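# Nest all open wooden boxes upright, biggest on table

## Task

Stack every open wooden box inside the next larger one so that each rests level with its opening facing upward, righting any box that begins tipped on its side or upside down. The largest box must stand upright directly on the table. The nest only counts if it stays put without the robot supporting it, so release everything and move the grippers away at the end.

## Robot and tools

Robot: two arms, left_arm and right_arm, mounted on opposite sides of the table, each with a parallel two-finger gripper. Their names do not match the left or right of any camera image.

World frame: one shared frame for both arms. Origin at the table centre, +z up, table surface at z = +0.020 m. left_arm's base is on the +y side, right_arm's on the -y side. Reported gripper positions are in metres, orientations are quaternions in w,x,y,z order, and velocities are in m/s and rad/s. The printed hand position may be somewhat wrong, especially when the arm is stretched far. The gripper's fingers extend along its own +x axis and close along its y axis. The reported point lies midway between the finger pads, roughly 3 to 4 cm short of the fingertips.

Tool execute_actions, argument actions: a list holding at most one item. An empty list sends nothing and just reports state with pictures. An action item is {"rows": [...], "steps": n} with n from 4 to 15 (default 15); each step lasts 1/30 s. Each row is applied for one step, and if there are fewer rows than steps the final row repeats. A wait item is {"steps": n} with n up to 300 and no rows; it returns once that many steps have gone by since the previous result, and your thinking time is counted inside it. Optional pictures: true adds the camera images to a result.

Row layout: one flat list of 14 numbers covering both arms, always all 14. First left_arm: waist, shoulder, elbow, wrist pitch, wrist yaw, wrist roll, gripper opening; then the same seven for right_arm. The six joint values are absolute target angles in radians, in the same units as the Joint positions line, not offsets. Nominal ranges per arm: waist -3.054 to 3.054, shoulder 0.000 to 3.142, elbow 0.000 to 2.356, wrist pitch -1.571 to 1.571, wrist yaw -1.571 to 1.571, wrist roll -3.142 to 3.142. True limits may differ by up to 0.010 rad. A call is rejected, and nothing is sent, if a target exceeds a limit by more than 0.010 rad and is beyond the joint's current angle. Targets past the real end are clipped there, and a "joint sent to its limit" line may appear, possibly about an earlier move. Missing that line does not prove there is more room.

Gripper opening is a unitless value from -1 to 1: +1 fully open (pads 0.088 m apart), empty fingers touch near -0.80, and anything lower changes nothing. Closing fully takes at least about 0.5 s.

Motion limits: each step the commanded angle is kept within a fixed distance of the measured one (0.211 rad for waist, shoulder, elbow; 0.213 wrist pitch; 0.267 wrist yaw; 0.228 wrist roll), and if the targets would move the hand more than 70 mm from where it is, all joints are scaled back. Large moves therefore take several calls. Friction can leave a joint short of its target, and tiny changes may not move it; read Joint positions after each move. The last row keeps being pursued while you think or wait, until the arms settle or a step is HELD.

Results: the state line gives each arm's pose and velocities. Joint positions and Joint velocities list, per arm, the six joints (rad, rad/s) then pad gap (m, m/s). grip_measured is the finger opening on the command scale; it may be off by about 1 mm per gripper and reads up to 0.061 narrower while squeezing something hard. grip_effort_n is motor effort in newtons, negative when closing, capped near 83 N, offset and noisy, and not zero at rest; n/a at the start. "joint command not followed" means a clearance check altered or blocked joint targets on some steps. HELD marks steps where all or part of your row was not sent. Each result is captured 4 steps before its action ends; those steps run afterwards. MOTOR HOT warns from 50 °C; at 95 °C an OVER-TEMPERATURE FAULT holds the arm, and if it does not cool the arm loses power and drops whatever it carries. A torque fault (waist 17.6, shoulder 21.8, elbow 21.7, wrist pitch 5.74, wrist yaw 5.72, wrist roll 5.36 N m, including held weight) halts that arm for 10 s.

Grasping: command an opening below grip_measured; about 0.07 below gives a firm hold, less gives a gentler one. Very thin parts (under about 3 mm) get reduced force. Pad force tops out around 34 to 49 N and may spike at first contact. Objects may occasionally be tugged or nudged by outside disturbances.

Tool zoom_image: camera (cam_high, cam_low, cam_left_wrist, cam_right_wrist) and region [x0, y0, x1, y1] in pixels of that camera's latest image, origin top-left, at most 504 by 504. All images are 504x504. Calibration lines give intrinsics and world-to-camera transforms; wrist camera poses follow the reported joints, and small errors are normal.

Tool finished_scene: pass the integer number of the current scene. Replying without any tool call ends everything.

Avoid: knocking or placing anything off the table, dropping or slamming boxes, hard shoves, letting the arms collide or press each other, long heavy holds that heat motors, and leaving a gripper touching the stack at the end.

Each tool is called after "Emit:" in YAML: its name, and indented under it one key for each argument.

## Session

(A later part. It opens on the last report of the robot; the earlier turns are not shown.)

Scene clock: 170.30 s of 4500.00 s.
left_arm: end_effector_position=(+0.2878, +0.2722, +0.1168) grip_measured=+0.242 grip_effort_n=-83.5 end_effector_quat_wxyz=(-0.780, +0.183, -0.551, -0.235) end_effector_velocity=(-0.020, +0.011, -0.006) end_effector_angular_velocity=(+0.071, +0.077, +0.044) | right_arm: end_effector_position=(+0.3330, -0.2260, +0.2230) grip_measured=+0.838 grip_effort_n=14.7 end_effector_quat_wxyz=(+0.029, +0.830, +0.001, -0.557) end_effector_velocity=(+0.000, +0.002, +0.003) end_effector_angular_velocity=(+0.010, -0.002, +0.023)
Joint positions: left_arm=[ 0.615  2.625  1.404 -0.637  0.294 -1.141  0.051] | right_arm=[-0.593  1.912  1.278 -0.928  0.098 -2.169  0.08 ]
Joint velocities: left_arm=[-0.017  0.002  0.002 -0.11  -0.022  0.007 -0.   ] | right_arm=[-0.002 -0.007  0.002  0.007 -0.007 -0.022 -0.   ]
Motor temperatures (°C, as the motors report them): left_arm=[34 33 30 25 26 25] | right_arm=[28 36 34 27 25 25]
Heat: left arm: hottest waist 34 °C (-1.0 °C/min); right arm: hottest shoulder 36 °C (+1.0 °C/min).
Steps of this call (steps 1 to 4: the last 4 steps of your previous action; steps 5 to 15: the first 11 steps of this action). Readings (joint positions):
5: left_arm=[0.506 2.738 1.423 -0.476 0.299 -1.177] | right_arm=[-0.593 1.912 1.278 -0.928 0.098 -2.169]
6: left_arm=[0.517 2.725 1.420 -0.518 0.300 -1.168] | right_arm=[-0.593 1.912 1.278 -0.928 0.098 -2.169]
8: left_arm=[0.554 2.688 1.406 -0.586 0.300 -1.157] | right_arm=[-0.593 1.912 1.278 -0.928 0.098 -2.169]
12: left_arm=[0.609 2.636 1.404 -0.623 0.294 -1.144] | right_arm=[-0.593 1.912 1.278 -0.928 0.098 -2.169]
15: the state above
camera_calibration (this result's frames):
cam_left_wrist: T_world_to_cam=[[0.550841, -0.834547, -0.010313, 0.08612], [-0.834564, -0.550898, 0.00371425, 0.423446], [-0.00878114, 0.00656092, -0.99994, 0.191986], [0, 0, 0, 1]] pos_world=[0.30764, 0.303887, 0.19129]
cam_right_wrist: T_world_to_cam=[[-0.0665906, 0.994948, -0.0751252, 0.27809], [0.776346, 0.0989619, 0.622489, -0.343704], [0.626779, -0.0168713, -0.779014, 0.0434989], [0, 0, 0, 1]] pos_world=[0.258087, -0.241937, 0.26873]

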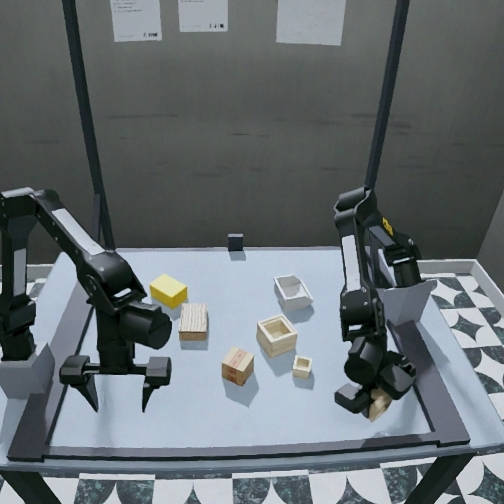

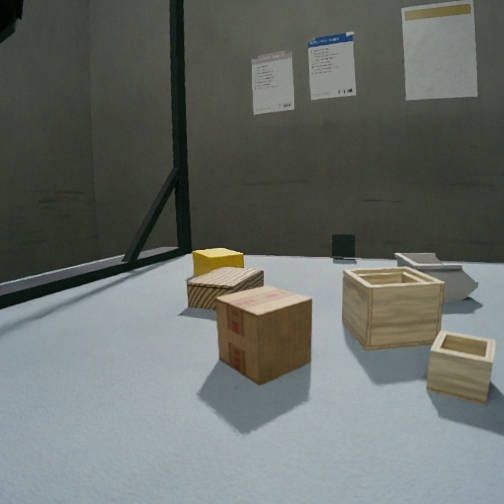

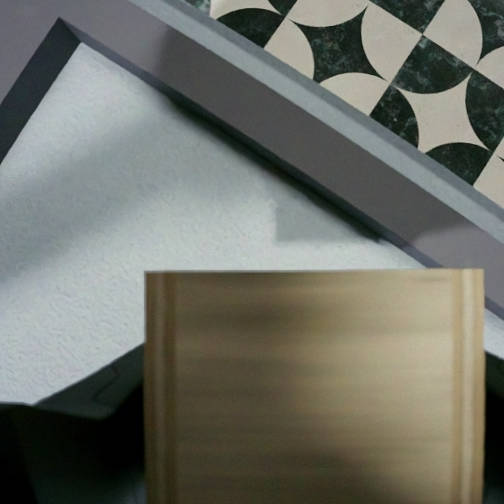

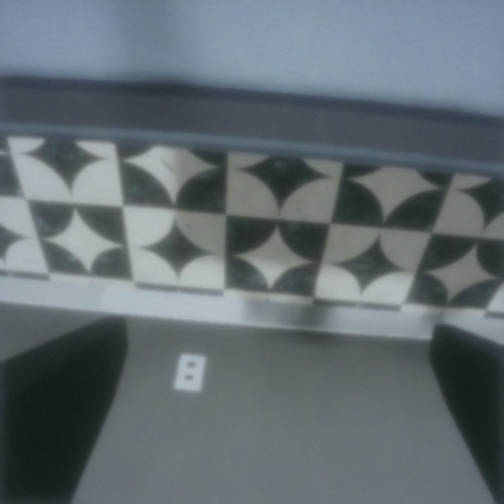

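Emit:
execute_actions:
  actions:
    - {"rows":[[0.5,2.55,1.25,0.2,0.35,-0.9,0.1,-0.593,1.912,1.278,-0.928,0.098,-2.169,0.84]],"steps":15}

Emit:
execute_actions:
  actions:
    - {"rows":[[0.36,2.62,1.02,1.2,0.40,-0.6,0.1,-0.593,1.912,1.278,-0.928,0.098,-2.169,0.84]],"steps":15}

Emit:
execute_actions:
  actions:
    - {"steps":10}
  pictures: true

Scene clock: 171.70 s of 4500.00 s.
left_arm: end_effector_position=(+0.3021, +0.2076, +0.1006) grip_measured=+0.242 grip_effort_n=-83.5 end_effector_quat_wxyz=(+0.861, -0.066, +0.504, +0.001) end_effector_velocity=(+0.154, -0.186, +0.117) end_effector_angular_velocity=(-0.539, -0.901, -0.842) | right_arm: end_effector_position=(+0.3330, -0.2260, +0.2230) grip_measured=+0.838 grip_effort_n=14.7 end_effector_quat_wxyz=(+0.029, +0.830, +0.001, -0.557) end_effector_velocity=(-0.001, -0.003, -0.003) end_effector_angular_velocity=(-0.018, +0.016, +0.015)
Joint positions: left_arm=[ 0.495  2.574  1.261 -0.168  0.344 -0.917  0.051] | right_arm=[-0.593  1.912  1.278 -0.928  0.098 -2.169  0.08 ]
Joint velocities: left_arm=[ 0.027 -0.046 -0.051  1.311 -0.007  0.11  -0.   ] | right_arm=[-0.002  0.002 -0.007 -0.007 -0.007 -0.022  0.   ]
Motor temperatures (°C, as the motors report them): left_arm=[35 33 30 25 26 25] | right_arm=[28 36 34 27 25 25]
Heat: left arm: hottest waist 35 °C (+0.0 °C/min); right arm: hottest shoulder 36 °C (+1.0 °C/min).
Steps of this call (steps 1 to 4: the last 4 steps of your previous action; steps 5 to 30: the robot went on to your last target; step 31: nothing new was sent; steps 32 to 42: the first 11 steps of this action). Readings (joint positions):
32: left_arm=[0.611 2.620 1.388 -0.624 0.295 -1.111] | right_arm=[-0.593 1.912 1.278 -0.928 0.098 -2.169]
33: left_arm=[0.600 2.607 1.357 -0.569 0.302 -1.059] | right_arm=[-0.593 1.912 1.278 -0.928 0.098 -2.169]
35: left_arm=[0.559 2.588 1.310 -0.487 0.323 -0.993] | right_arm=[-0.593 1.912 1.278 -0.928 0.098 -2.169]
39: left_arm=[0.498 2.579 1.270 -0.304 0.342 -0.933] | right_arm=[-0.593 1.912 1.278 -0.928 0.098 -2.169]
42: the state above

Scene clock: 172.20 s of 4500.00 s.
left_arm: end_effector_position=(+0.2879, +0.1625, +0.0671) grip_measured=+0.242 grip_effort_n=-83.5 end_effector_quat_wxyz=(+0.879, +0.094, +0.396, -0.249) end_effector_velocity=(+0.005, -0.164, +0.057) end_effector_angular_velocity=(-0.382, -0.632, -0.922) | right_arm: end_effector_position=(+0.3330, -0.2260, +0.2230) grip_measured=+0.838 grip_effort_n=14.7 end_effector_quat_wxyz=(+0.029, +0.830, +0.001, -0.557) end_effector_velocity=(-0.003, +0.001, +0.000) end_effector_angular_velocity=(+0.001, +0.021, +0.021)
Joint positions: left_arm=[ 0.371  2.607  1.04   0.479  0.392 -0.629  0.051] | right_arm=[-0.593  1.912  1.278 -0.928  0.098 -2.169  0.08 ]
Joint velocities: left_arm=[-0.129  0.061 -0.149  1.282  0.037  0.183 -0.   ] | right_arm=[-0.002 -0.002  0.002 -0.007 -0.022 -0.022 -0.   ]
Motor temperatures (°C, as the motors report them): left_arm=[35 33 30 25 26 25] | right_arm=[28 36 34 27 25 25]
Heat: left arm: hottest waist 35 °C (+0.0 °C/min); right arm: hottest shoulder 36 °C (+1.0 °C/min).
Steps of this call (steps 1 to 4: the last 4 steps of your previous action; steps 5 to 15: the first 11 steps of this action). Readings (joint positions):
5: left_arm=[0.495 2.569 1.245 0.061 0.346 -0.888] | right_arm=[-0.593 1.912 1.278 -0.928 0.098 -2.169]
6: left_arm=[0.486 2.568 1.222 0.100 0.352 -0.849] | right_arm=[-0.593 1.912 1.278 -0.928 0.098 -2.169]
8: left_arm=[0.451 2.566 1.165 0.169 0.369 -0.774] | right_arm=[-0.593 1.912 1.278 -0.928 0.098 -2.169]
12: left_arm=[0.382 2.599 1.061 0.339 0.376 -0.658] | right_arm=[-0.593 1.912 1.278 -0.928 0.098 -2.169]
15: the state above

Scene clock: 172.53 s of 4500.00 s.
left_arm: end_effector_position=(+0.2868, +0.0964, +0.1202) grip_measured=+0.242 grip_effort_n=-83.5 end_effector_quat_wxyz=(+0.881, +0.092, +0.234, -0.401) end_effector_velocity=(-0.041, -0.173, +0.193) end_effector_angular_velocity=(-0.671, -0.745, -0.803) | right_arm: end_effector_position=(+0.3330, -0.2260, +0.2230) grip_measured=+0.838 grip_effort_n=15.1 end_effector_quat_wxyz=(+0.029, +0.830, +0.001, -0.557) end_effector_velocity=(-0.002, -0.005, -0.000) end_effector_angular_velocity=(-0.015, +0.018, -0.004)
Joint positions: left_arm=[ 0.359  2.611  1.026  0.932  0.397 -0.605  0.051] | right_arm=[-0.593  1.912  1.278 -0.928  0.098 -2.169  0.08 ]
Joint velocities: left_arm=[-0.002 -0.002 -0.017  1.297 -0.007  0.007 -0.   ] | right_arm=[-0.007 -0.002 -0.002 -0.022 -0.007 -0.007 -0.   ]
Motor temperatures (°C, as the motors report them): left_arm=[35 33 30 25 26 25] | right_arm=[28 36 34 27 25 25]
Heat: left arm: hottest waist 35 °C (+0.0 °C/min); right arm: hottest shoulder 36 °C (+1.0 °C/min).
Kept back: nothing.
Steps of this call (steps 1 to 4: the last 4 steps of your previous action; steps 5 to 10: the robot went on to your last target). Readings (joint positions):
1: left_arm=[0.367 2.609 1.035 0.523 0.394 -0.622] | right_arm=[-0.593 1.912 1.278 -0.928 0.098 -2.169]
2: left_arm=[0.363 2.610 1.032 0.568 0.395 -0.618] | right_arm=[-0.593 1.912 1.278 -0.928 0.098 -2.169]
4: left_arm=[0.360 2.611 1.028 0.659 0.396 -0.611] | right_arm=[-0.593 1.912 1.278 -0.928 0.098 -2.169]
8: left_arm=[0.359 2.611 1.027 0.842 0.397 -0.606] | right_arm=[-0.593 1.912 1.278 -0.928 0.098 -2.169]
10: the state above
camera_calibration (this result's frames):
cam_left_wrist: T_world_to_cam=[[-0.743881, -0.668125, -0.0157967, 0.295936], [-0.491184, 0.5626, -0.664995, 0.200365], [0.453187, -0.486918, -0.746681, 0.0811878], [0, 0, 0, 1]] pos_world=[0.281764, 0.124528, 0.198538]
cam_right_wrist: T_world_to_cam=[[-0.0665906, 0.994948, -0.0751252, 0.27809], [0.776346, 0.0989619, 0.622489, -0.343704], [0.626779, -0.0168713, -0.779014, 0.0434989], [0, 0, 0, 1]] pos_world=[0.258087, -0.241937, 0.26873]

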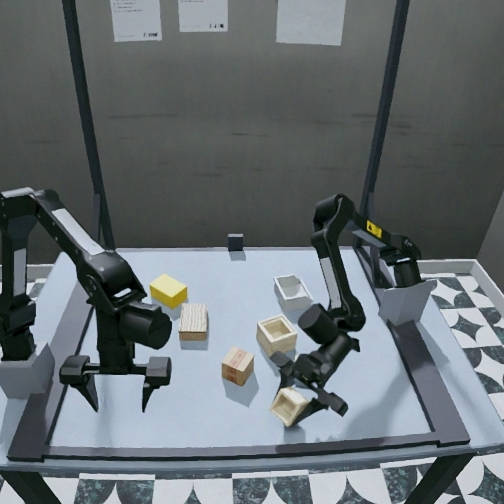

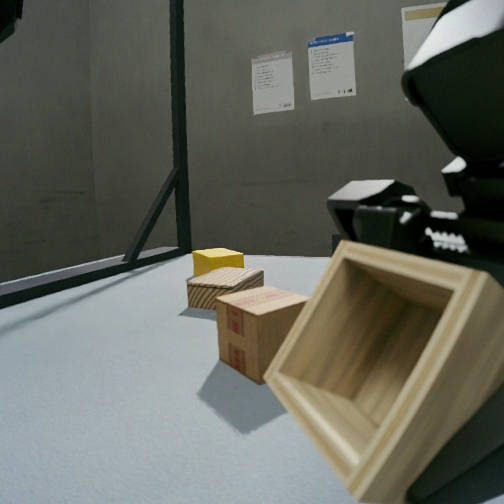

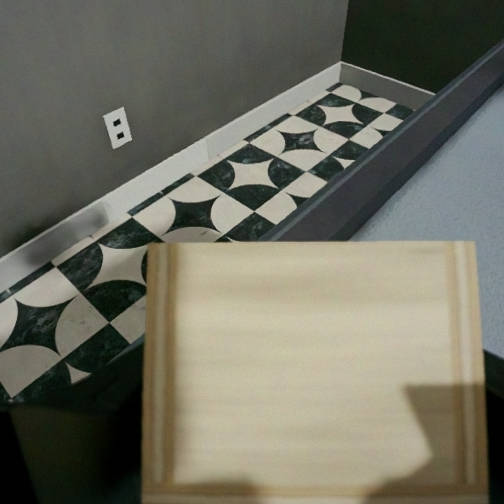

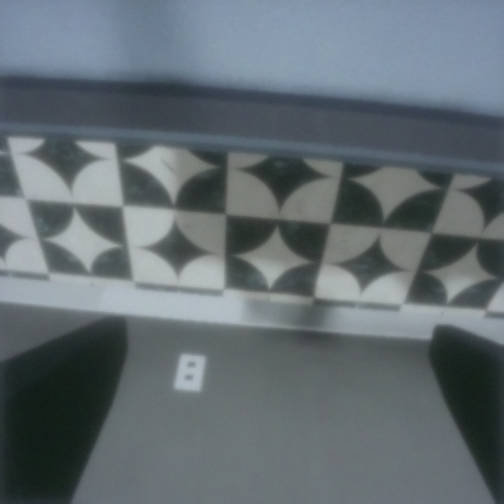

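Emit:
execute_actions:
  actions:
    - {"rows":[[0.27,2.80,0.99,1.45,0.35,-0.64,0.1,-0.593,1.912,1.278,-0.928,0.098,-2.169,0.84]],"steps":15}
  pictures: true

Scene clock: 173.00 s of 4500.00 s.
left_arm: end_effector_position=(+0.2613, +0.0851, +0.0913) grip_measured=+0.242 grip_effort_n=-83.5 end_effector_quat_wxyz=(+0.853, +0.089, +0.147, -0.493) end_effector_velocity=(-0.019, -0.041, +0.073) end_effector_angular_velocity=(-0.265, -0.207, -0.192) | right_arm: end_effector_position=(+0.3330, -0.2260, +0.2230) grip_measured=+0.838 grip_effort_n=15.1 end_effector_quat_wxyz=(+0.029, +0.830, +0.001, -0.557) end_effector_velocity=(-0.002, -0.005, -0.000) end_effector_angular_velocity=(-0.021, +0.018, +0.009)
Joint positions: left_arm=[ 0.265  2.791  0.987  1.417  0.359 -0.635  0.051] | right_arm=[-0.593  1.912  1.278 -0.928  0.098 -2.169  0.08 ]
Joint velocities: left_arm=[ 0.017 -0.007  0.007  0.374 -0.051 -0.022  0.   ] | right_arm=[-0.007 -0.002 -0.002 -0.022 -0.007 -0.022 -0.   ]
Motor temperatures (°C, as the motors report them): left_arm=[35 33 30 25 26 25] | right_arm=[28 36 34 27 25 25]
Heat: left arm: hottest waist 35 °C (+0.0 °C/min); right arm: hottest shoulder 36 °C (+1.0 °C/min).
Steps of this call (steps 1 to 3: the robot went on to your last target; steps 4 to 14: the first 11 steps of this action). Readings (joint positions):
4: left_arm=[0.357 2.623 1.023 1.108 0.394 -0.605] | right_arm=[-0.593 1.912 1.278 -0.928 0.098 -2.169]
5: left_arm=[0.348 2.645 1.024 1.168 0.383 -0.610] | right_arm=[-0.593 1.912 1.278 -0.928 0.098 -2.169]
7: left_arm=[0.317 2.696 1.020 1.252 0.372 -0.621] | right_arm=[-0.593 1.912 1.278 -0.928 0.098 -2.169]
11: left_arm=[0.268 2.783 0.989 1.370 0.366 -0.632] | right_arm=[-0.593 1.912 1.278 -0.928 0.098 -2.169]
14: the state above
camera_calibration (this result's frames):
cam_left_wrist: T_world_to_cam=[[-0.857565, -0.512382, -0.0452421, 0.288127], [-0.29225, 0.55773, -0.77687, 0.133603], [0.423287, -0.652994, -0.628034, 0.0767744], [0, 0, 0, 1]] pos_world=[0.253635, 0.12325, 0.165044]
cam_right_wrist: T_world_to_cam=[[-0.0665906, 0.994948, -0.0751252, 0.27809], [0.776346, 0.0989619, 0.622489, -0.343704], [0.626779, -0.0168713, -0.779014, 0.0434989], [0, 0, 0, 1]] pos_world=[0.258087, -0.241937, 0.26873]

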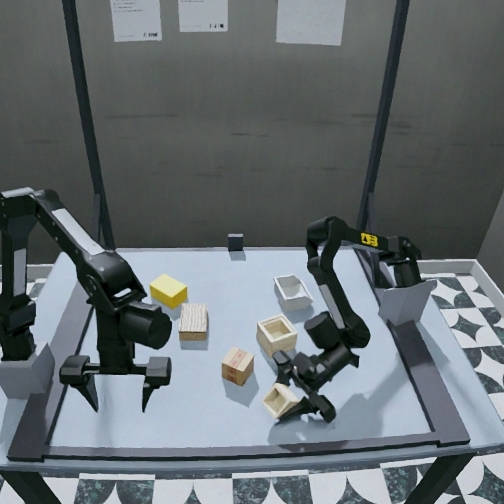

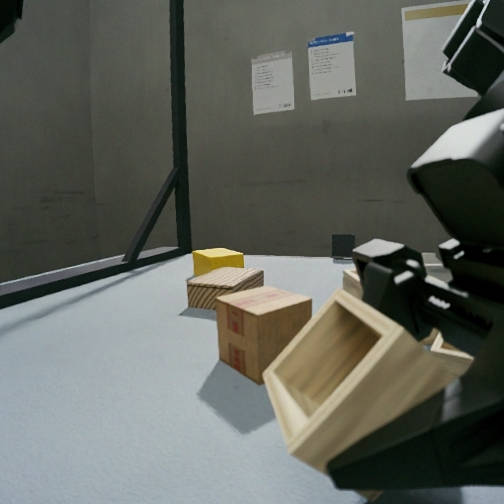

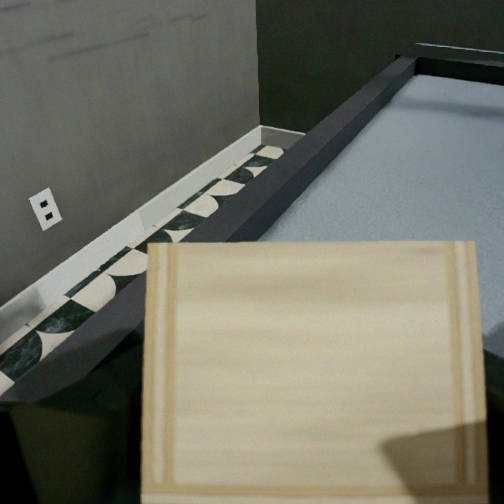

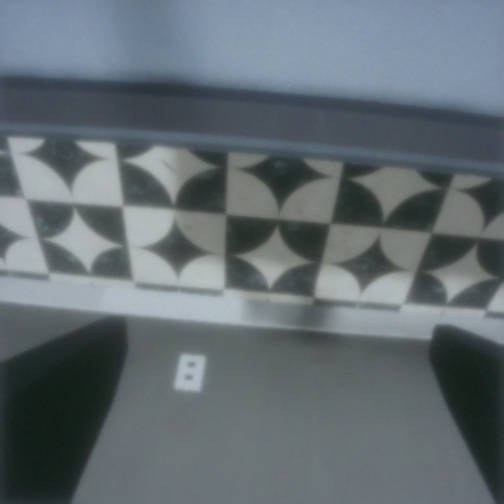

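Lower to just above contact, then release.

Emit:
execute_actions:
  actions:
    - {"rows":[[0.225,2.885,0.976,1.52,0.322,-0.66,0.1,-0.593,1.912,1.278,-0.928,0.098,-2.169,0.84]],"steps":15}
  pictures: true

Scene clock: 173.50 s of 4500.00 s.
left_arm: end_effector_position=(+0.2566, +0.0974, +0.0642) grip_measured=+0.242 grip_effort_n=-83.5 end_effector_quat_wxyz=(+0.852, +0.087, +0.152, -0.494) end_effector_velocity=(-0.003, -0.007, +0.014) end_effector_angular_velocity=(-0.069, -0.036, -0.016) | right_arm: end_effector_position=(+0.3330, -0.2260, +0.2230) grip_measured=+0.838 grip_effort_n=14.7 end_effector_quat_wxyz=(+0.029, +0.830, +0.001, -0.557) end_effector_velocity=(+0.002, +0.000, +0.003) end_effector_angular_velocity=(+0.004, -0.012, +0.006)
Joint positions: left_arm=[ 0.224  2.875  0.977  1.512  0.329 -0.656  0.051] | right_arm=[-0.593  1.912  1.278 -0.928  0.098 -2.169  0.08 ]
Joint velocities: left_arm=[-0.002  0.002 -0.002  0.081 -0.037 -0.022 -0.   ] | right_arm=[-0.002 -0.007 -0.002  0.007  0.007 -0.007 -0.   ]
Motor temperatures (°C, as the motors report them): left_arm=[35 33 30 25 26 25] | right_arm=[28 36 34 27 25 25]
Heat: left arm: hottest waist 35 °C (+0.0 °C/min); right arm: hottest shoulder 36 °C (+1.0 °C/min).
Steps of this call (steps 1 to 4: the last 4 steps of your previous action; steps 5 to 15: the first 11 steps of this action). Readings (joint positions):
5: left_arm=[0.265 2.799 0.989 1.445 0.352 -0.639] | right_arm=[-0.593 1.912 1.278 -0.928 0.098 -2.169]
6: left_arm=[0.261 2.812 0.989 1.472 0.344 -0.643] | right_arm=[-0.593 1.912 1.278 -0.928 0.098 -2.169]
8: left_arm=[0.247 2.834 0.988 1.488 0.337 -0.649] | right_arm=[-0.593 1.912 1.278 -0.928 0.098 -2.169]
12: left_arm=[0.225 2.870 0.978 1.503 0.333 -0.655] | right_arm=[-0.593 1.912 1.278 -0.928 0.098 -2.169]
15: the state above
camera_calibration (this result's frames):
cam_left_wrist: T_world_to_cam=[[-0.859115, -0.510355, -0.0381944, 0.288909], [-0.298636, 0.560521, -0.77242, 0.105375], [0.415617, -0.652191, -0.633963, 0.0720282], [0, 0, 0, 1]] pos_world=[0.249739, 0.135357, 0.138092]
cam_right_wrist: T_world_to_cam=[[-0.0665906, 0.994948, -0.0751252, 0.27809], [0.776346, 0.0989619, 0.622489, -0.343704], [0.626779, -0.0168713, -0.779014, 0.0434989], [0, 0, 0, 1]] pos_world=[0.258087, -0.241937, 0.26873]

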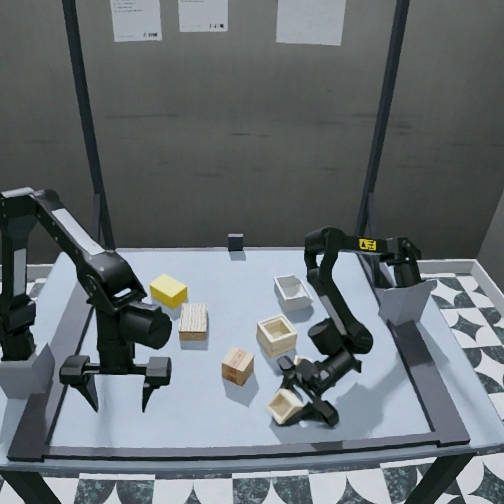

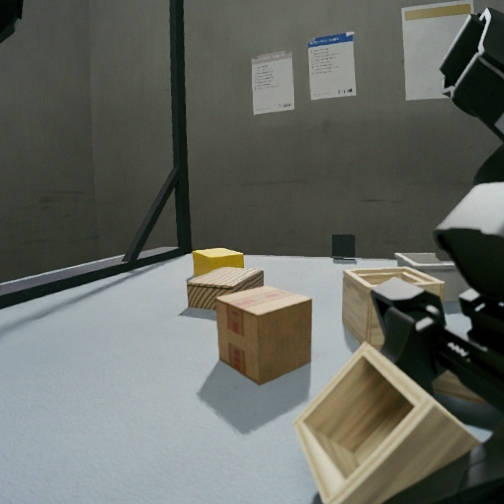

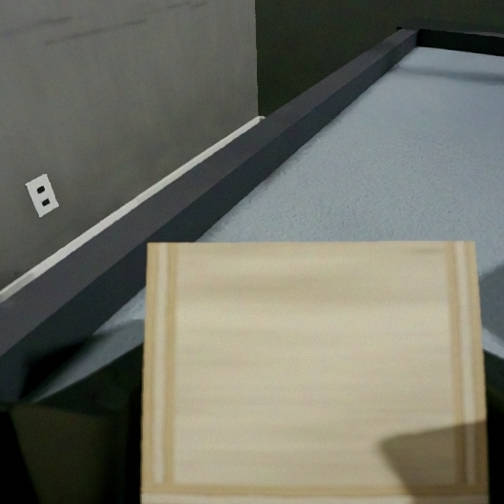

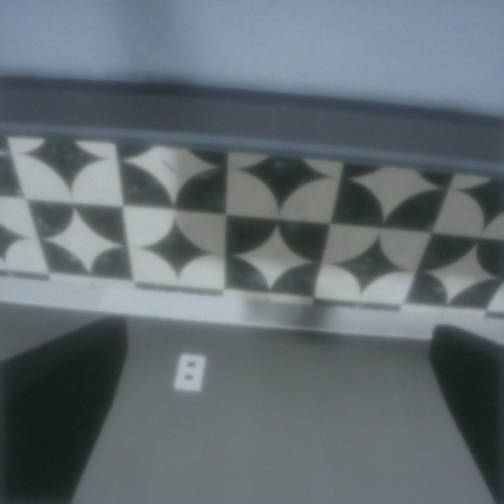

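Emit:
execute_actions:
  actions:
    - {"rows":[[0.215,2.92,0.976,1.55,0.322,-0.66,0.21,-0.593,1.912,1.278,-0.928,0.098,-2.169,0.84]],"steps":15}
  pictures: true

Scene clock: 174.00 s of 4500.00 s.
left_arm: end_effector_position=(+0.2565, +0.1019, +0.0586) grip_measured=+0.242 grip_effort_n=-83.5 end_effector_quat_wxyz=(+0.851, +0.087, +0.149, -0.496) end_effector_velocity=(-0.001, +0.001, +0.000) end_effector_angular_velocity=(-0.005, -0.015, -0.007) | right_arm: end_effector_position=(+0.3330, -0.2260, +0.2230) grip_measured=+0.838 grip_effort_n=14.7 end_effector_quat_wxyz=(+0.029, +0.830, +0.001, -0.557) end_effector_velocity=(-0.000, -0.003, +0.000) end_effector_angular_velocity=(+0.003, +0.010, -0.014)
Joint positions: left_arm=[ 0.218  2.903  0.977  1.549  0.324 -0.659  0.051] | right_arm=[-0.593  1.912  1.278 -0.928  0.098 -2.169  0.08 ]
Joint velocities: left_arm=[-0.002  0.007 -0.002  0.022 -0.007  0.007  0.   ] | right_arm=[-0.007 -0.002 -0.002 -0.007 -0.007  0.007 -0.   ]
Motor temperatures (°C, as the motors report them): left_arm=[35 33 30 25 26 25] | right_arm=[28 36 34 27 25 25]
Heat: left arm: hottest waist 35 °C (+0.0 °C/min); right arm: hottest shoulder 36 °C (+1.0 °C/min).
Steps of this call (steps 1 to 4: the last 4 steps of your previous action; steps 5 to 15: the first 11 steps of this action). Readings (joint positions):
5: left_arm=[0.223 2.878 0.977 1.519 0.327 -0.657] | right_arm=[-0.593 1.912 1.278 -0.928 0.098 -2.169]
6: left_arm=[0.223 2.883 0.977 1.529 0.327 -0.657] | right_arm=[-0.593 1.912 1.278 -0.928 0.098 -2.169]
8: left_arm=[0.219 2.893 0.977 1.535 0.327 -0.657] | right_arm=[-0.593 1.912 1.278 -0.928 0.098 -2.169]
12: left_arm=[0.218 2.902 0.977 1.546 0.324 -0.659] | right_arm=[-0.593 1.912 1.278 -0.928 0.098 -2.169]
15: the state above
camera_calibration (this result's frames):
cam_left_wrist: T_world_to_cam=[[-0.86134, -0.506581, -0.038325, 0.291047], [-0.293808, 0.558262, -0.775899, 0.0977208], [0.414451, -0.657053, -0.629691, 0.0719987], [0, 0, 0, 1]] pos_world=[0.249562, 0.140192, 0.132313]
cam_right_wrist: T_world_to_cam=[[-0.0665906, 0.994948, -0.0751252, 0.27809], [0.776346, 0.0989619, 0.622489, -0.343704], [0.626779, -0.0168713, -0.779014, 0.0434989], [0, 0, 0, 1]] pos_world=[0.258087, -0.241937, 0.26873]

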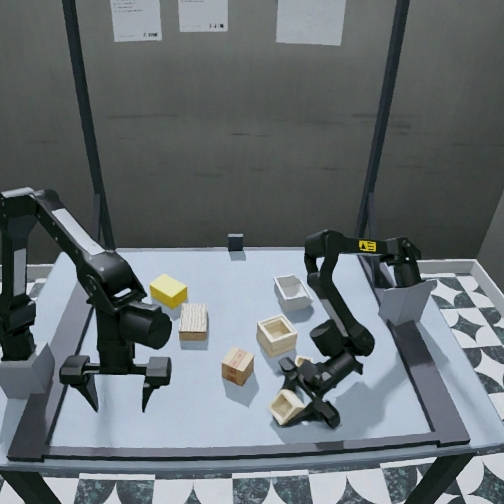

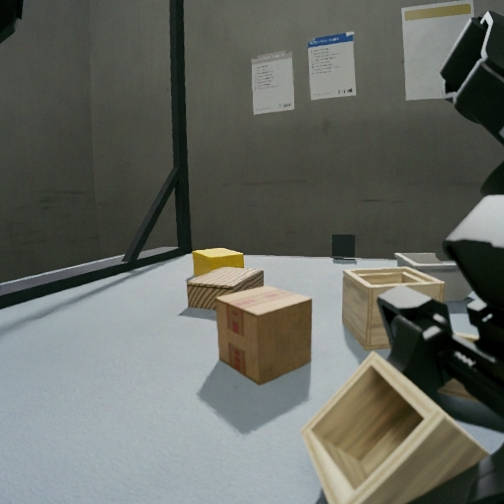

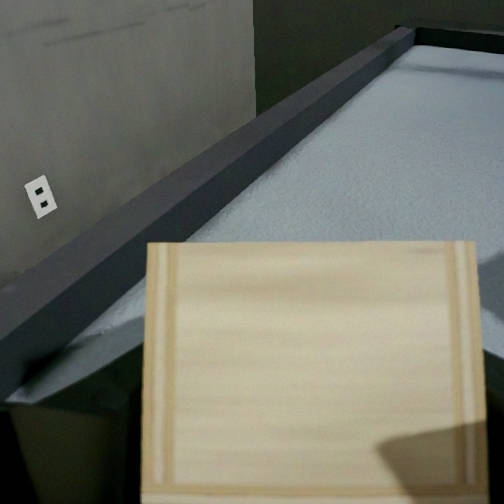

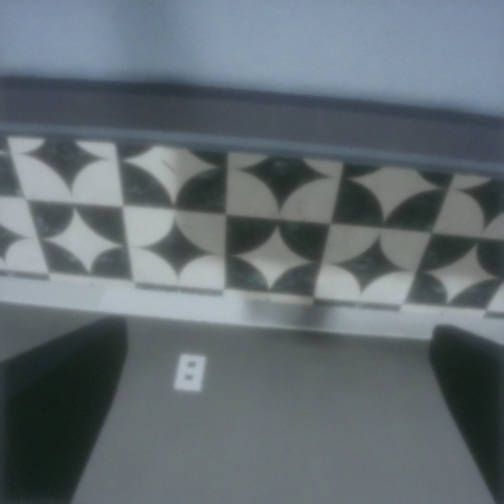

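Emit:
execute_actions:
  actions:
    - {"rows":[[0.215,2.95,0.976,1.56,0.322,-0.66,0.30,-0.593,1.912,1.278,-0.928,0.098,-2.169,0.84]],"steps":15}
  pictures: true

Scene clock: 174.50 s of 4500.00 s.
left_arm: end_effector_position=(+0.2591, +0.1073, +0.0527) grip_measured=+0.292 grip_effort_n=15.6 end_effector_quat_wxyz=(+0.853, +0.086, +0.151, -0.493) end_effector_velocity=(+0.014, +0.052, -0.069) end_effector_angular_velocity=(+0.157, +0.106, +0.117) | right_arm: end_effector_position=(+0.3330, -0.2260, +0.2230) grip_measured=+0.838 grip_effort_n=15.1 end_effector_quat_wxyz=(+0.029, +0.830, +0.001, -0.557) end_effector_velocity=(+0.001, +0.001, -0.001) end_effector_angular_velocity=(+0.009, +0.005, -0.007)
Joint positions: left_arm=[ 0.218  2.928  0.981  1.562  0.32  -0.661  0.053] | right_arm=[-0.593  1.912  1.278 -0.928  0.098 -2.169  0.08 ]
Joint velocities: left_arm=[-0.027  0.129 -0.012 -0.081  0.007  0.007  0.002] | right_arm=[-0.002  0.002 -0.002  0.007 -0.007  0.007 -0.   ]
Motor temperatures (°C, as the motors report them): left_arm=[35 33 30 25 26 25] | right_arm=[28 36 34 27 25 25]
Heat: left arm: hottest waist 35 °C (+0.0 °C/min); right arm: hottest shoulder 36 °C (+1.0 °C/min).
Steps of this call (steps 1 to 4: the last 4 steps of your previous action; steps 5 to 15: the first 11 steps of this action). Readings (joint positions):
5: left_arm=[0.218 2.907 0.977 1.551 0.324 -0.659] | right_arm=[-0.593 1.912 1.278 -0.928 0.098 -2.169]
6: left_arm=[0.218 2.911 0.978 1.559 0.323 -0.659] | right_arm=[-0.593 1.912 1.278 -0.928 0.098 -2.169]
8: left_arm=[0.218 2.917 0.979 1.566 0.321 -0.660] | right_arm=[-0.593 1.912 1.278 -0.928 0.098 -2.169]
12: left_arm=[0.218 2.921 0.981 1.566 0.320 -0.661] | right_arm=[-0.593 1.912 1.278 -0.928 0.098 -2.169]
15: the state above
camera_calibration (this result's frames):
cam_left_wrist: T_world_to_cam=[[-0.85755, -0.51307, -0.0369831, 0.295465], [-0.300412, 0.557876, -0.773645, 0.0925269], [0.417566, -0.652329, -0.632539, 0.0695955], [0, 0, 0, 1]] pos_world=[0.252111, 0.145375, 0.126532]
cam_right_wrist: T_world_to_cam=[[-0.0665906, 0.994948, -0.0751252, 0.27809], [0.776346, 0.0989619, 0.622489, -0.343704], [0.626779, -0.0168713, -0.779014, 0.0434989], [0, 0, 0, 1]] pos_world=[0.258087, -0.241937, 0.26873]

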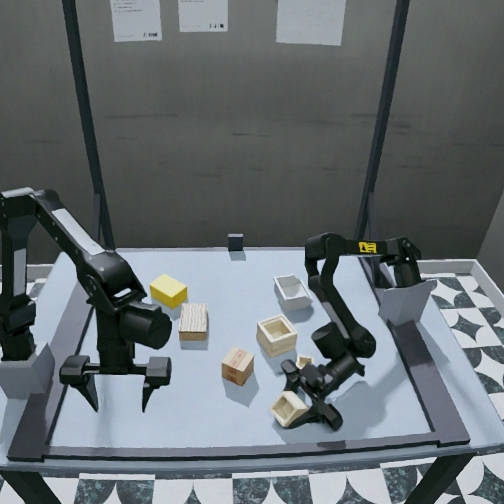

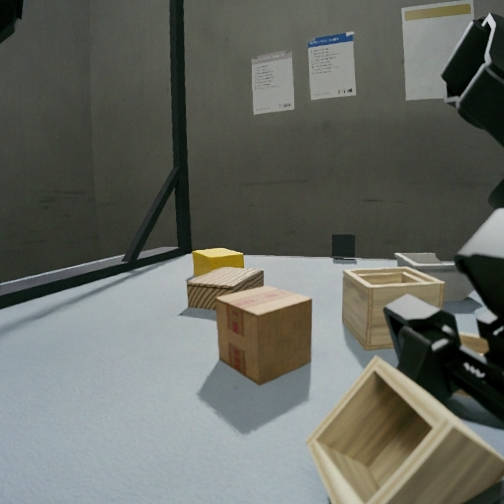

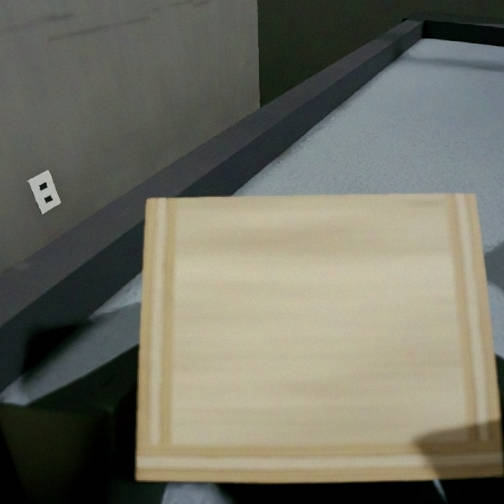

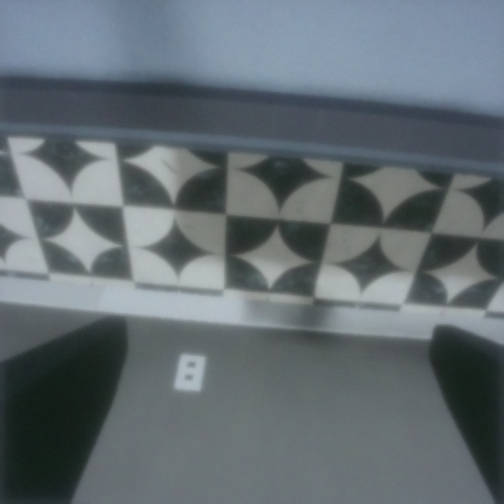

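It's tipping toward the hand. Open and back off upward.

Emit:
execute_actions:
  actions:
    - {"rows":[[0.24,2.90,0.976,1.55,0.33,-0.66,0.95,-0.593,1.912,1.278,-0.928,0.098,-2.169,0.84],[0.24,2.90,0.976,1.55,0.33,-0.66,0.95,-0.593,1.912,1.278,-0.928,0.098,-2.169,0.84],[0.24,2.90,0.976,1.55,0.33,-0.66,0.95,-0.593,1.912,1.278,-0.928,0.098,-2.169,0.84],[0.24,2.90,0.976,1.55,0.33,-0.66,0.95,-0.593,1.912,1.278,-0.928,0.098,-2.169,0.84],[0.24,2.90,0.976,1.55,0.33,-0.66,0.95,-0.593,1.912,1.278,-0.928,0.098,-2.169,0.84],[0.24,2.90,0.976,1.55,0.33,-0.66,0.95,-0.593,1.912,1.278,-0.928,0.098,-2.169,0.84],[0.36,2.65,1.10,1.2,0.40,-0.6,0.95,-0.593,1.912,1.278,-0.928,0.098,-2.169,0.84]],"steps":15}

Emit:
execute_actions:
  actions:
    - {"rows":[[0.45,2.35,1.40,0.3,0.5,-0.9,0.95,-0.593,1.912,1.278,-0.928,0.098,-2.169,0.84]],"steps":15}
  pictures: true

Scene clock: 175.10 s of 4500.00 s.
left_arm: end_effector_position=(+0.2755, +0.0893, +0.0900) grip_measured=+0.909 grip_effort_n=15.6 end_effector_quat_wxyz=(+0.858, +0.084, +0.144, -0.486) end_effector_velocity=(+0.069, -0.209, +0.369) end_effector_angular_velocity=(-0.304, -0.280, -0.066) | right_arm: end_effector_position=(+0.3330, -0.2260, +0.2230) grip_measured=+0.838 grip_effort_n=14.7 end_effector_quat_wxyz=(+0.029, +0.830, +0.001, -0.557) end_effector_velocity=(-0.004, +0.001, -0.002) end_effector_angular_velocity=(+0.007, +0.022, -0.002)
Joint positions: left_arm=[ 0.286  2.832  1.026  1.413  0.361 -0.633  0.084] | right_arm=[-0.593  1.912  1.278 -0.928  0.098 -2.169  0.08 ]
Joint velocities: left_arm=[ 0.413 -0.857  0.369 -0.916  0.168  0.139  0.014] | right_arm=[ 0.002  0.002  0.002 -0.007 -0.022  0.007 -0.   ]
Motor temperatures (°C, as the motors report them): left_arm=[35 33 30 25 26 25] | right_arm=[28 36 34 27 25 25]
Heat: left arm: hottest waist 35 °C (+0.0 °C/min); right arm: hottest shoulder 36 °C (+1.0 °C/min).
Steps of this call (steps 1 to 4: the last 4 steps of your previous action; steps 5 to 7: the robot went on to your last target; steps 8 to 18: the first 11 steps of this action). Readings (joint positions):
8: left_arm=[0.215 2.941 0.978 1.559 0.321 -0.661] | right_arm=[-0.593 1.912 1.278 -0.928 0.098 -2.169]
9: left_arm=[0.217 2.939 0.978 1.557 0.322 -0.661] | right_arm=[-0.593 1.912 1.278 -0.928 0.098 -2.169]
11: left_arm=[0.224 2.934 0.978 1.554 0.324 -0.661] | right_arm=[-0.593 1.912 1.278 -0.928 0.098 -2.169]
15: left_arm=[0.244 2.898 0.991 1.499 0.344 -0.650] | right_arm=[-0.593 1.912 1.278 -0.928 0.098 -2.169]
18: the state above

Scene clock: 175.60 s of 4500.00 s.
left_arm: end_effector_position=(+0.2718, -0.0034, +0.2573) grip_measured=+0.946 grip_effort_n=15.6 end_effector_quat_wxyz=(+0.843, -0.016, +0.115, -0.525) end_effector_velocity=(-0.095, -0.161, +0.323) end_effector_angular_velocity=(-0.319, +0.191, -0.126) | right_arm: end_effector_position=(+0.3330, -0.2260, +0.2230) grip_measured=+0.838 grip_effort_n=15.1 end_effector_quat_wxyz=(+0.029, +0.830, +0.001, -0.557) end_effector_velocity=(-0.004, -0.002, +0.002) end_effector_angular_velocity=(-0.010, +0.013, +0.007)
Joint positions: left_arm=[ 0.411  2.524  1.273  1.042  0.46  -0.803  0.085] | right_arm=[-0.593  1.912  1.278 -0.928  0.098 -2.169  0.08 ]
Joint velocities: left_arm=[ 0.125 -0.613  0.476 -0.799  0.139 -0.388  0.   ] | right_arm=[ 0.002 -0.007  0.002 -0.022 -0.007 -0.007 -0.   ]
Motor temperatures (°C, as the motors report them): left_arm=[35 34 30 25 26 25] | right_arm=[28 36 34 27 25 25]
Heat: left arm: hottest waist 35 °C (+0.0 °C/min); right arm: hottest shoulder 36 °C (+1.0 °C/min).
Steps of this call (steps 1 to 4: the last 4 steps of your previous action; steps 5 to 15: the first 11 steps of this action). Readings (joint positions):
5: left_arm=[0.344 2.696 1.089 1.265 0.390 -0.622] | right_arm=[-0.593 1.912 1.278 -0.928 0.098 -2.169]
6: left_arm=[0.352 2.678 1.107 1.241 0.403 -0.646] | right_arm=[-0.593 1.912 1.278 -0.928 0.098 -2.169]
8: left_arm=[0.369 2.648 1.147 1.197 0.419 -0.690] | right_arm=[-0.593 1.912 1.278 -0.928 0.098 -2.169]
12: left_arm=[0.397 2.582 1.222 1.113 0.445 -0.762] | right_arm=[-0.593 1.912 1.278 -0.928 0.098 -2.169]
15: the state above
camera_calibration (this result's frames):
cam_left_wrist: T_world_to_cam=[[-0.874972, -0.470887, 0.112645, 0.223507], [-0.320689, 0.389325, -0.863472, 0.344418], [0.362743, -0.791638, -0.491657, 0.099702], [0, 0, 0, 1]] pos_world=[0.269847, 0.0500842, 0.321237]
cam_right_wrist: T_world_to_cam=[[-0.0665906, 0.994948, -0.0751252, 0.27809], [0.776346, 0.0989619, 0.622489, -0.343704], [0.626779, -0.0168713, -0.779014, 0.0434989], [0, 0, 0, 1]] pos_world=[0.258087, -0.241937, 0.26873]

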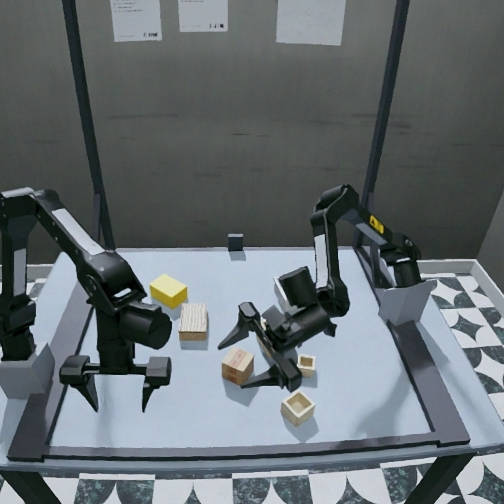

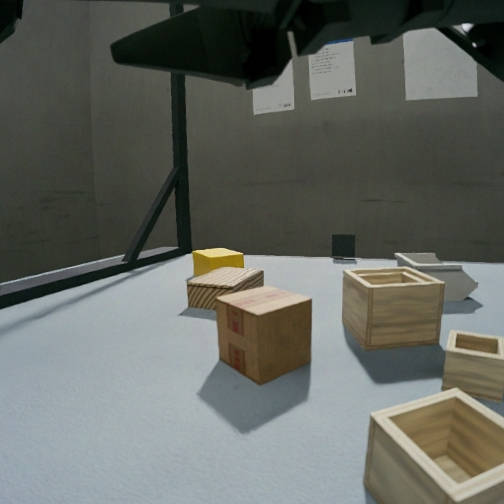

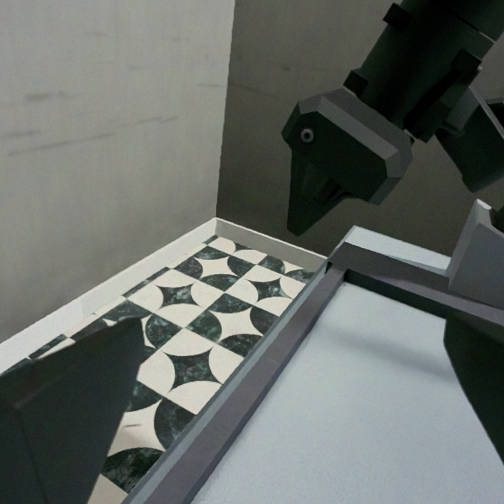

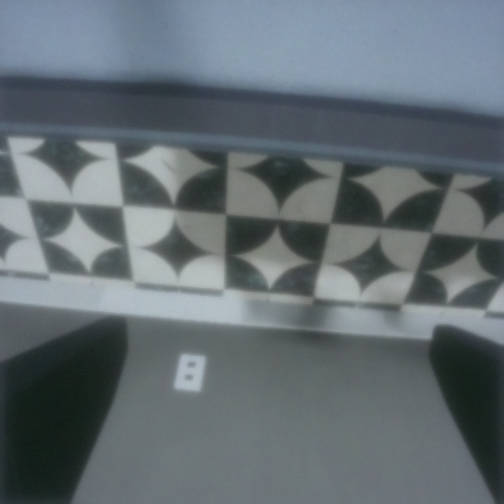

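Emit:
execute_actions:
  actions:
    - {"rows":[[0.517,2.70,2.0,-0.8,0.63,-1.10,-0.6,-0.593,1.912,1.278,-0.928,0.098,-2.169,0.84]],"steps":15}

Emit:
execute_actions:
  actions:
    - {"rows":[[0.517,2.81,2.13,-1.27,0.63,-1.10,-0.6,-0.593,1.912,1.278,-0.928,0.098,-2.169,0.84]],"steps":15}

Emit:
execute_actions:
  actions:
    - {"steps":20}
  pictures: true

Scene clock: 176.57 s of 4500.00 s.
left_arm: end_effector_position=(+0.3493, +0.0356, +0.2239) grip_measured=-0.266 grip_effort_n=-18.8 end_effector_quat_wxyz=(+0.840, -0.174, +0.460, -0.229) end_effector_velocity=(+0.015, -0.038, +0.026) end_effector_angular_velocity=(+0.191, +0.487, +0.369) | right_arm: end_effector_position=(+0.3330, -0.2260, +0.2230) grip_measured=+0.838 grip_effort_n=15.1 end_effector_quat_wxyz=(+0.029, +0.830, +0.001, -0.557) end_effector_velocity=(-0.003, -0.002, -0.002) end_effector_angular_velocity=(+0.004, +0.025, -0.008)
Joint positions: left_arm=[ 0.519  2.684  1.842 -0.145  0.614 -1.086  0.026] | right_arm=[-0.593  1.912  1.278 -0.928  0.098 -2.169  0.08 ]
Joint velocities: left_arm=[ 0.002  0.31   1.028 -1.297  0.051 -0.095 -0.175] | right_arm=[-0.002 -0.002 -0.007 -0.007 -0.022  0.007  0.   ]
Motor temperatures (°C, as the motors report them): left_arm=[35 34 30 26 26 25] | right_arm=[28 36 34 27 25 25]
Heat: left arm: hottest waist 35 °C (+0.0 °C/min); right arm: hottest shoulder 36 °C (+1.0 °C/min).
Steps of this call (steps 1 to 4: the last 4 steps of your previous action; steps 5 to 18: the robot went on to your last target; steps 19 to 29: the first 11 steps of this action). Readings (joint positions):
19: left_arm=[0.448 2.368 1.415 0.317 0.514 -0.919] | right_arm=[-0.593 1.912 1.278 -0.928 0.098 -2.169]
20: left_arm=[0.454 2.399 1.464 0.273 0.549 -0.965] | right_arm=[-0.593 1.912 1.278 -0.928 0.098 -2.169]
22: left_arm=[0.472 2.474 1.565 0.188 0.579 -1.019] | right_arm=[-0.593 1.912 1.278 -0.928 0.098 -2.169]
26: left_arm=[0.509 2.624 1.733 -0.001 0.606 -1.071] | right_arm=[-0.593 1.912 1.278 -0.928 0.098 -2.169]
29: the state above

Scene clock: 177.07 s of 4500.00 s.
left_arm: end_effector_position=(+0.3220, +0.0827, +0.1822) grip_measured=-0.595 grip_effort_n=-18.8 end_effector_quat_wxyz=(-0.778, +0.190, -0.599, +0.012) end_effector_velocity=(-0.137, +0.196, -0.134) end_effector_angular_velocity=(+0.607, +0.985, +0.829) | right_arm: end_effector_position=(+0.3330, -0.2260, +0.2230) grip_measured=+0.838 grip_effort_n=15.1 end_effector_quat_wxyz=(+0.029, +0.830, +0.001, -0.557) end_effector_velocity=(-0.001, -0.003, -0.001) end_effector_angular_velocity=(-0.017, +0.000, +0.005)
Joint positions: left_arm=[ 0.515  2.798  2.106 -0.822  0.628 -1.097  0.01 ] | right_arm=[-0.593  1.912  1.278 -0.928  0.098 -2.169  0.08 ]
Joint velocities: left_arm=[-0.002  0.11   0.032 -1.341  0.007 -0.007 -0.001] | right_arm=[ 0.002 -0.002 -0.007 -0.007  0.007 -0.007 -0.   ]
Motor temperatures (°C, as the motors report them): left_arm=[35 34 30 26 26 25] | right_arm=[28 36 34 27 25 25]
Heat: left arm: hottest waist 35 °C (+0.0 °C/min); right arm: hottest shoulder 36 °C (+1.0 °C/min).
Steps of this call (steps 1 to 4: the last 4 steps of your previous action; steps 5 to 15: the first 11 steps of this action). Readings (joint positions):
5: left_arm=[0.516 2.695 1.978 -0.368 0.627 -1.094] | right_arm=[-0.593 1.912 1.278 -0.928 0.098 -2.169]
6: left_arm=[0.515 2.709 2.017 -0.411 0.628 -1.095] | right_arm=[-0.593 1.912 1.278 -0.928 0.098 -2.169]
8: left_arm=[0.515 2.737 2.072 -0.496 0.628 -1.095] | right_arm=[-0.593 1.912 1.278 -0.928 0.098 -2.169]
12: left_arm=[0.515 2.779 2.103 -0.683 0.628 -1.097] | right_arm=[-0.593 1.912 1.278 -0.928 0.098 -2.169]
15: the state above

Scene clock: 177.73 s of 4500.00 s.
left_arm: end_effector_position=(+0.2620, +0.1328, +0.1672) grip_measured=-0.597 grip_effort_n=-18.8 end_effector_quat_wxyz=(-0.691, +0.190, -0.677, -0.168) end_effector_velocity=(-0.003, +0.003, -0.001) end_effector_angular_velocity=(+0.017, +0.011, +0.004) | right_arm: end_effector_position=(+0.3330, -0.2260, +0.2230) grip_measured=+0.838 grip_effort_n=14.7 end_effector_quat_wxyz=(+0.029, +0.830, +0.001, -0.557) end_effector_velocity=(-0.003, -0.001, -0.003) end_effector_angular_velocity=(+0.004, +0.025, -0.008)
Joint positions: left_arm=[ 0.515  2.802  2.122 -1.265  0.628 -1.098  0.01 ] | right_arm=[-0.593  1.912  1.278 -0.928  0.098 -2.169  0.08 ]
Joint velocities: left_arm=[-0.002  0.002  0.002 -0.022 -0.007  0.007  0.   ] | right_arm=[-0.002  0.002 -0.002 -0.007 -0.022  0.007 -0.   ]
Motor temperatures (°C, as the motors report them): left_arm=[35 34 30 26 26 25] | right_arm=[28 36 34 27 25 25]
Heat: left arm: hottest waist 35 °C (+0.0 °C/min); right arm: hottest shoulder 36 °C (+1.0 °C/min).
Kept back: nothing.
Steps of this call (steps 1 to 4: the last 4 steps of your previous action; steps 5 to 20: the robot went on to your last target). Readings (joint positions):
1: left_arm=[0.515 2.801 2.108 -0.868 0.628 -1.097] | right_arm=[-0.593 1.912 1.278 -0.928 0.098 -2.169]
2: left_arm=[0.515 2.802 2.109 -0.914 0.628 -1.097] | right_arm=[-0.593 1.912 1.278 -0.928 0.098 -2.169]
4: left_arm=[0.515 2.802 2.114 -1.004 0.628 -1.098] | right_arm=[-0.593 1.912 1.278 -0.928 0.098 -2.169]
8: left_arm=[0.515 2.802 2.121 -1.170 0.628 -1.098] | right_arm=[-0.593 1.912 1.278 -0.928 0.098 -2.169]
20: the state above
camera_calibration (this result's frames):
cam_left_wrist: T_world_to_cam=[[0.463571, -0.88604, 0.00597385, 0.011495], [-0.840853, -0.437784, 0.318295, 0.25903], [-0.279407, -0.152576, -0.947973, 0.326421], [0, 0, 0, 1]] pos_world=[0.303682, 0.173388, 0.226922]
cam_right_wrist: T_world_to_cam=[[-0.0665906, 0.994948, -0.0751252, 0.27809], [0.776346, 0.0989619, 0.622489, -0.343704], [0.626779, -0.0168713, -0.779014, 0.0434989], [0, 0, 0, 1]] pos_world=[0.258087, -0.241937, 0.26873]

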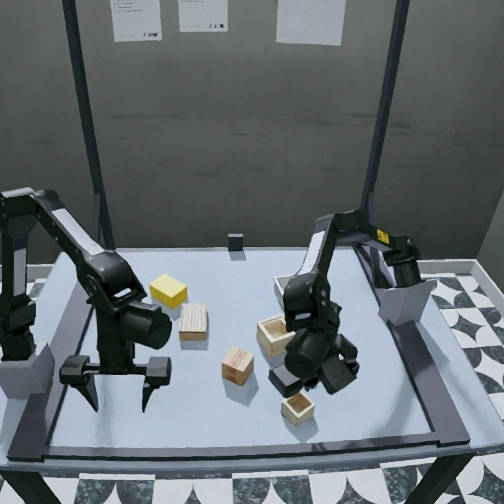

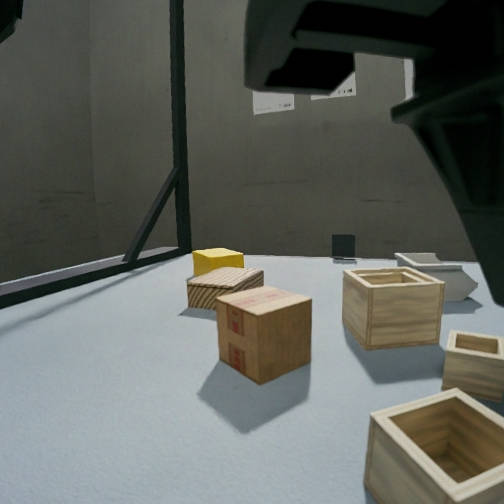

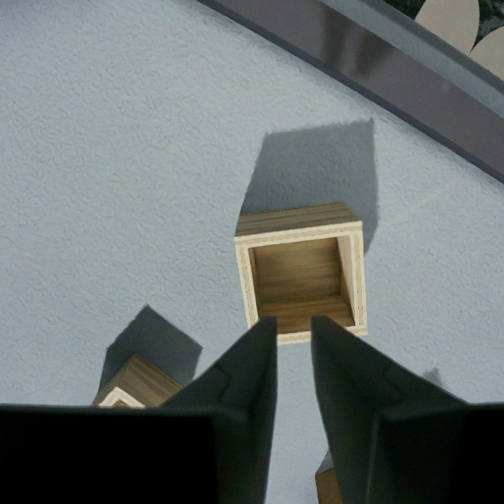

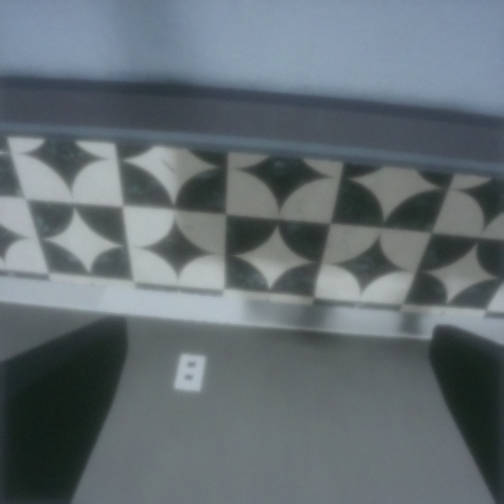

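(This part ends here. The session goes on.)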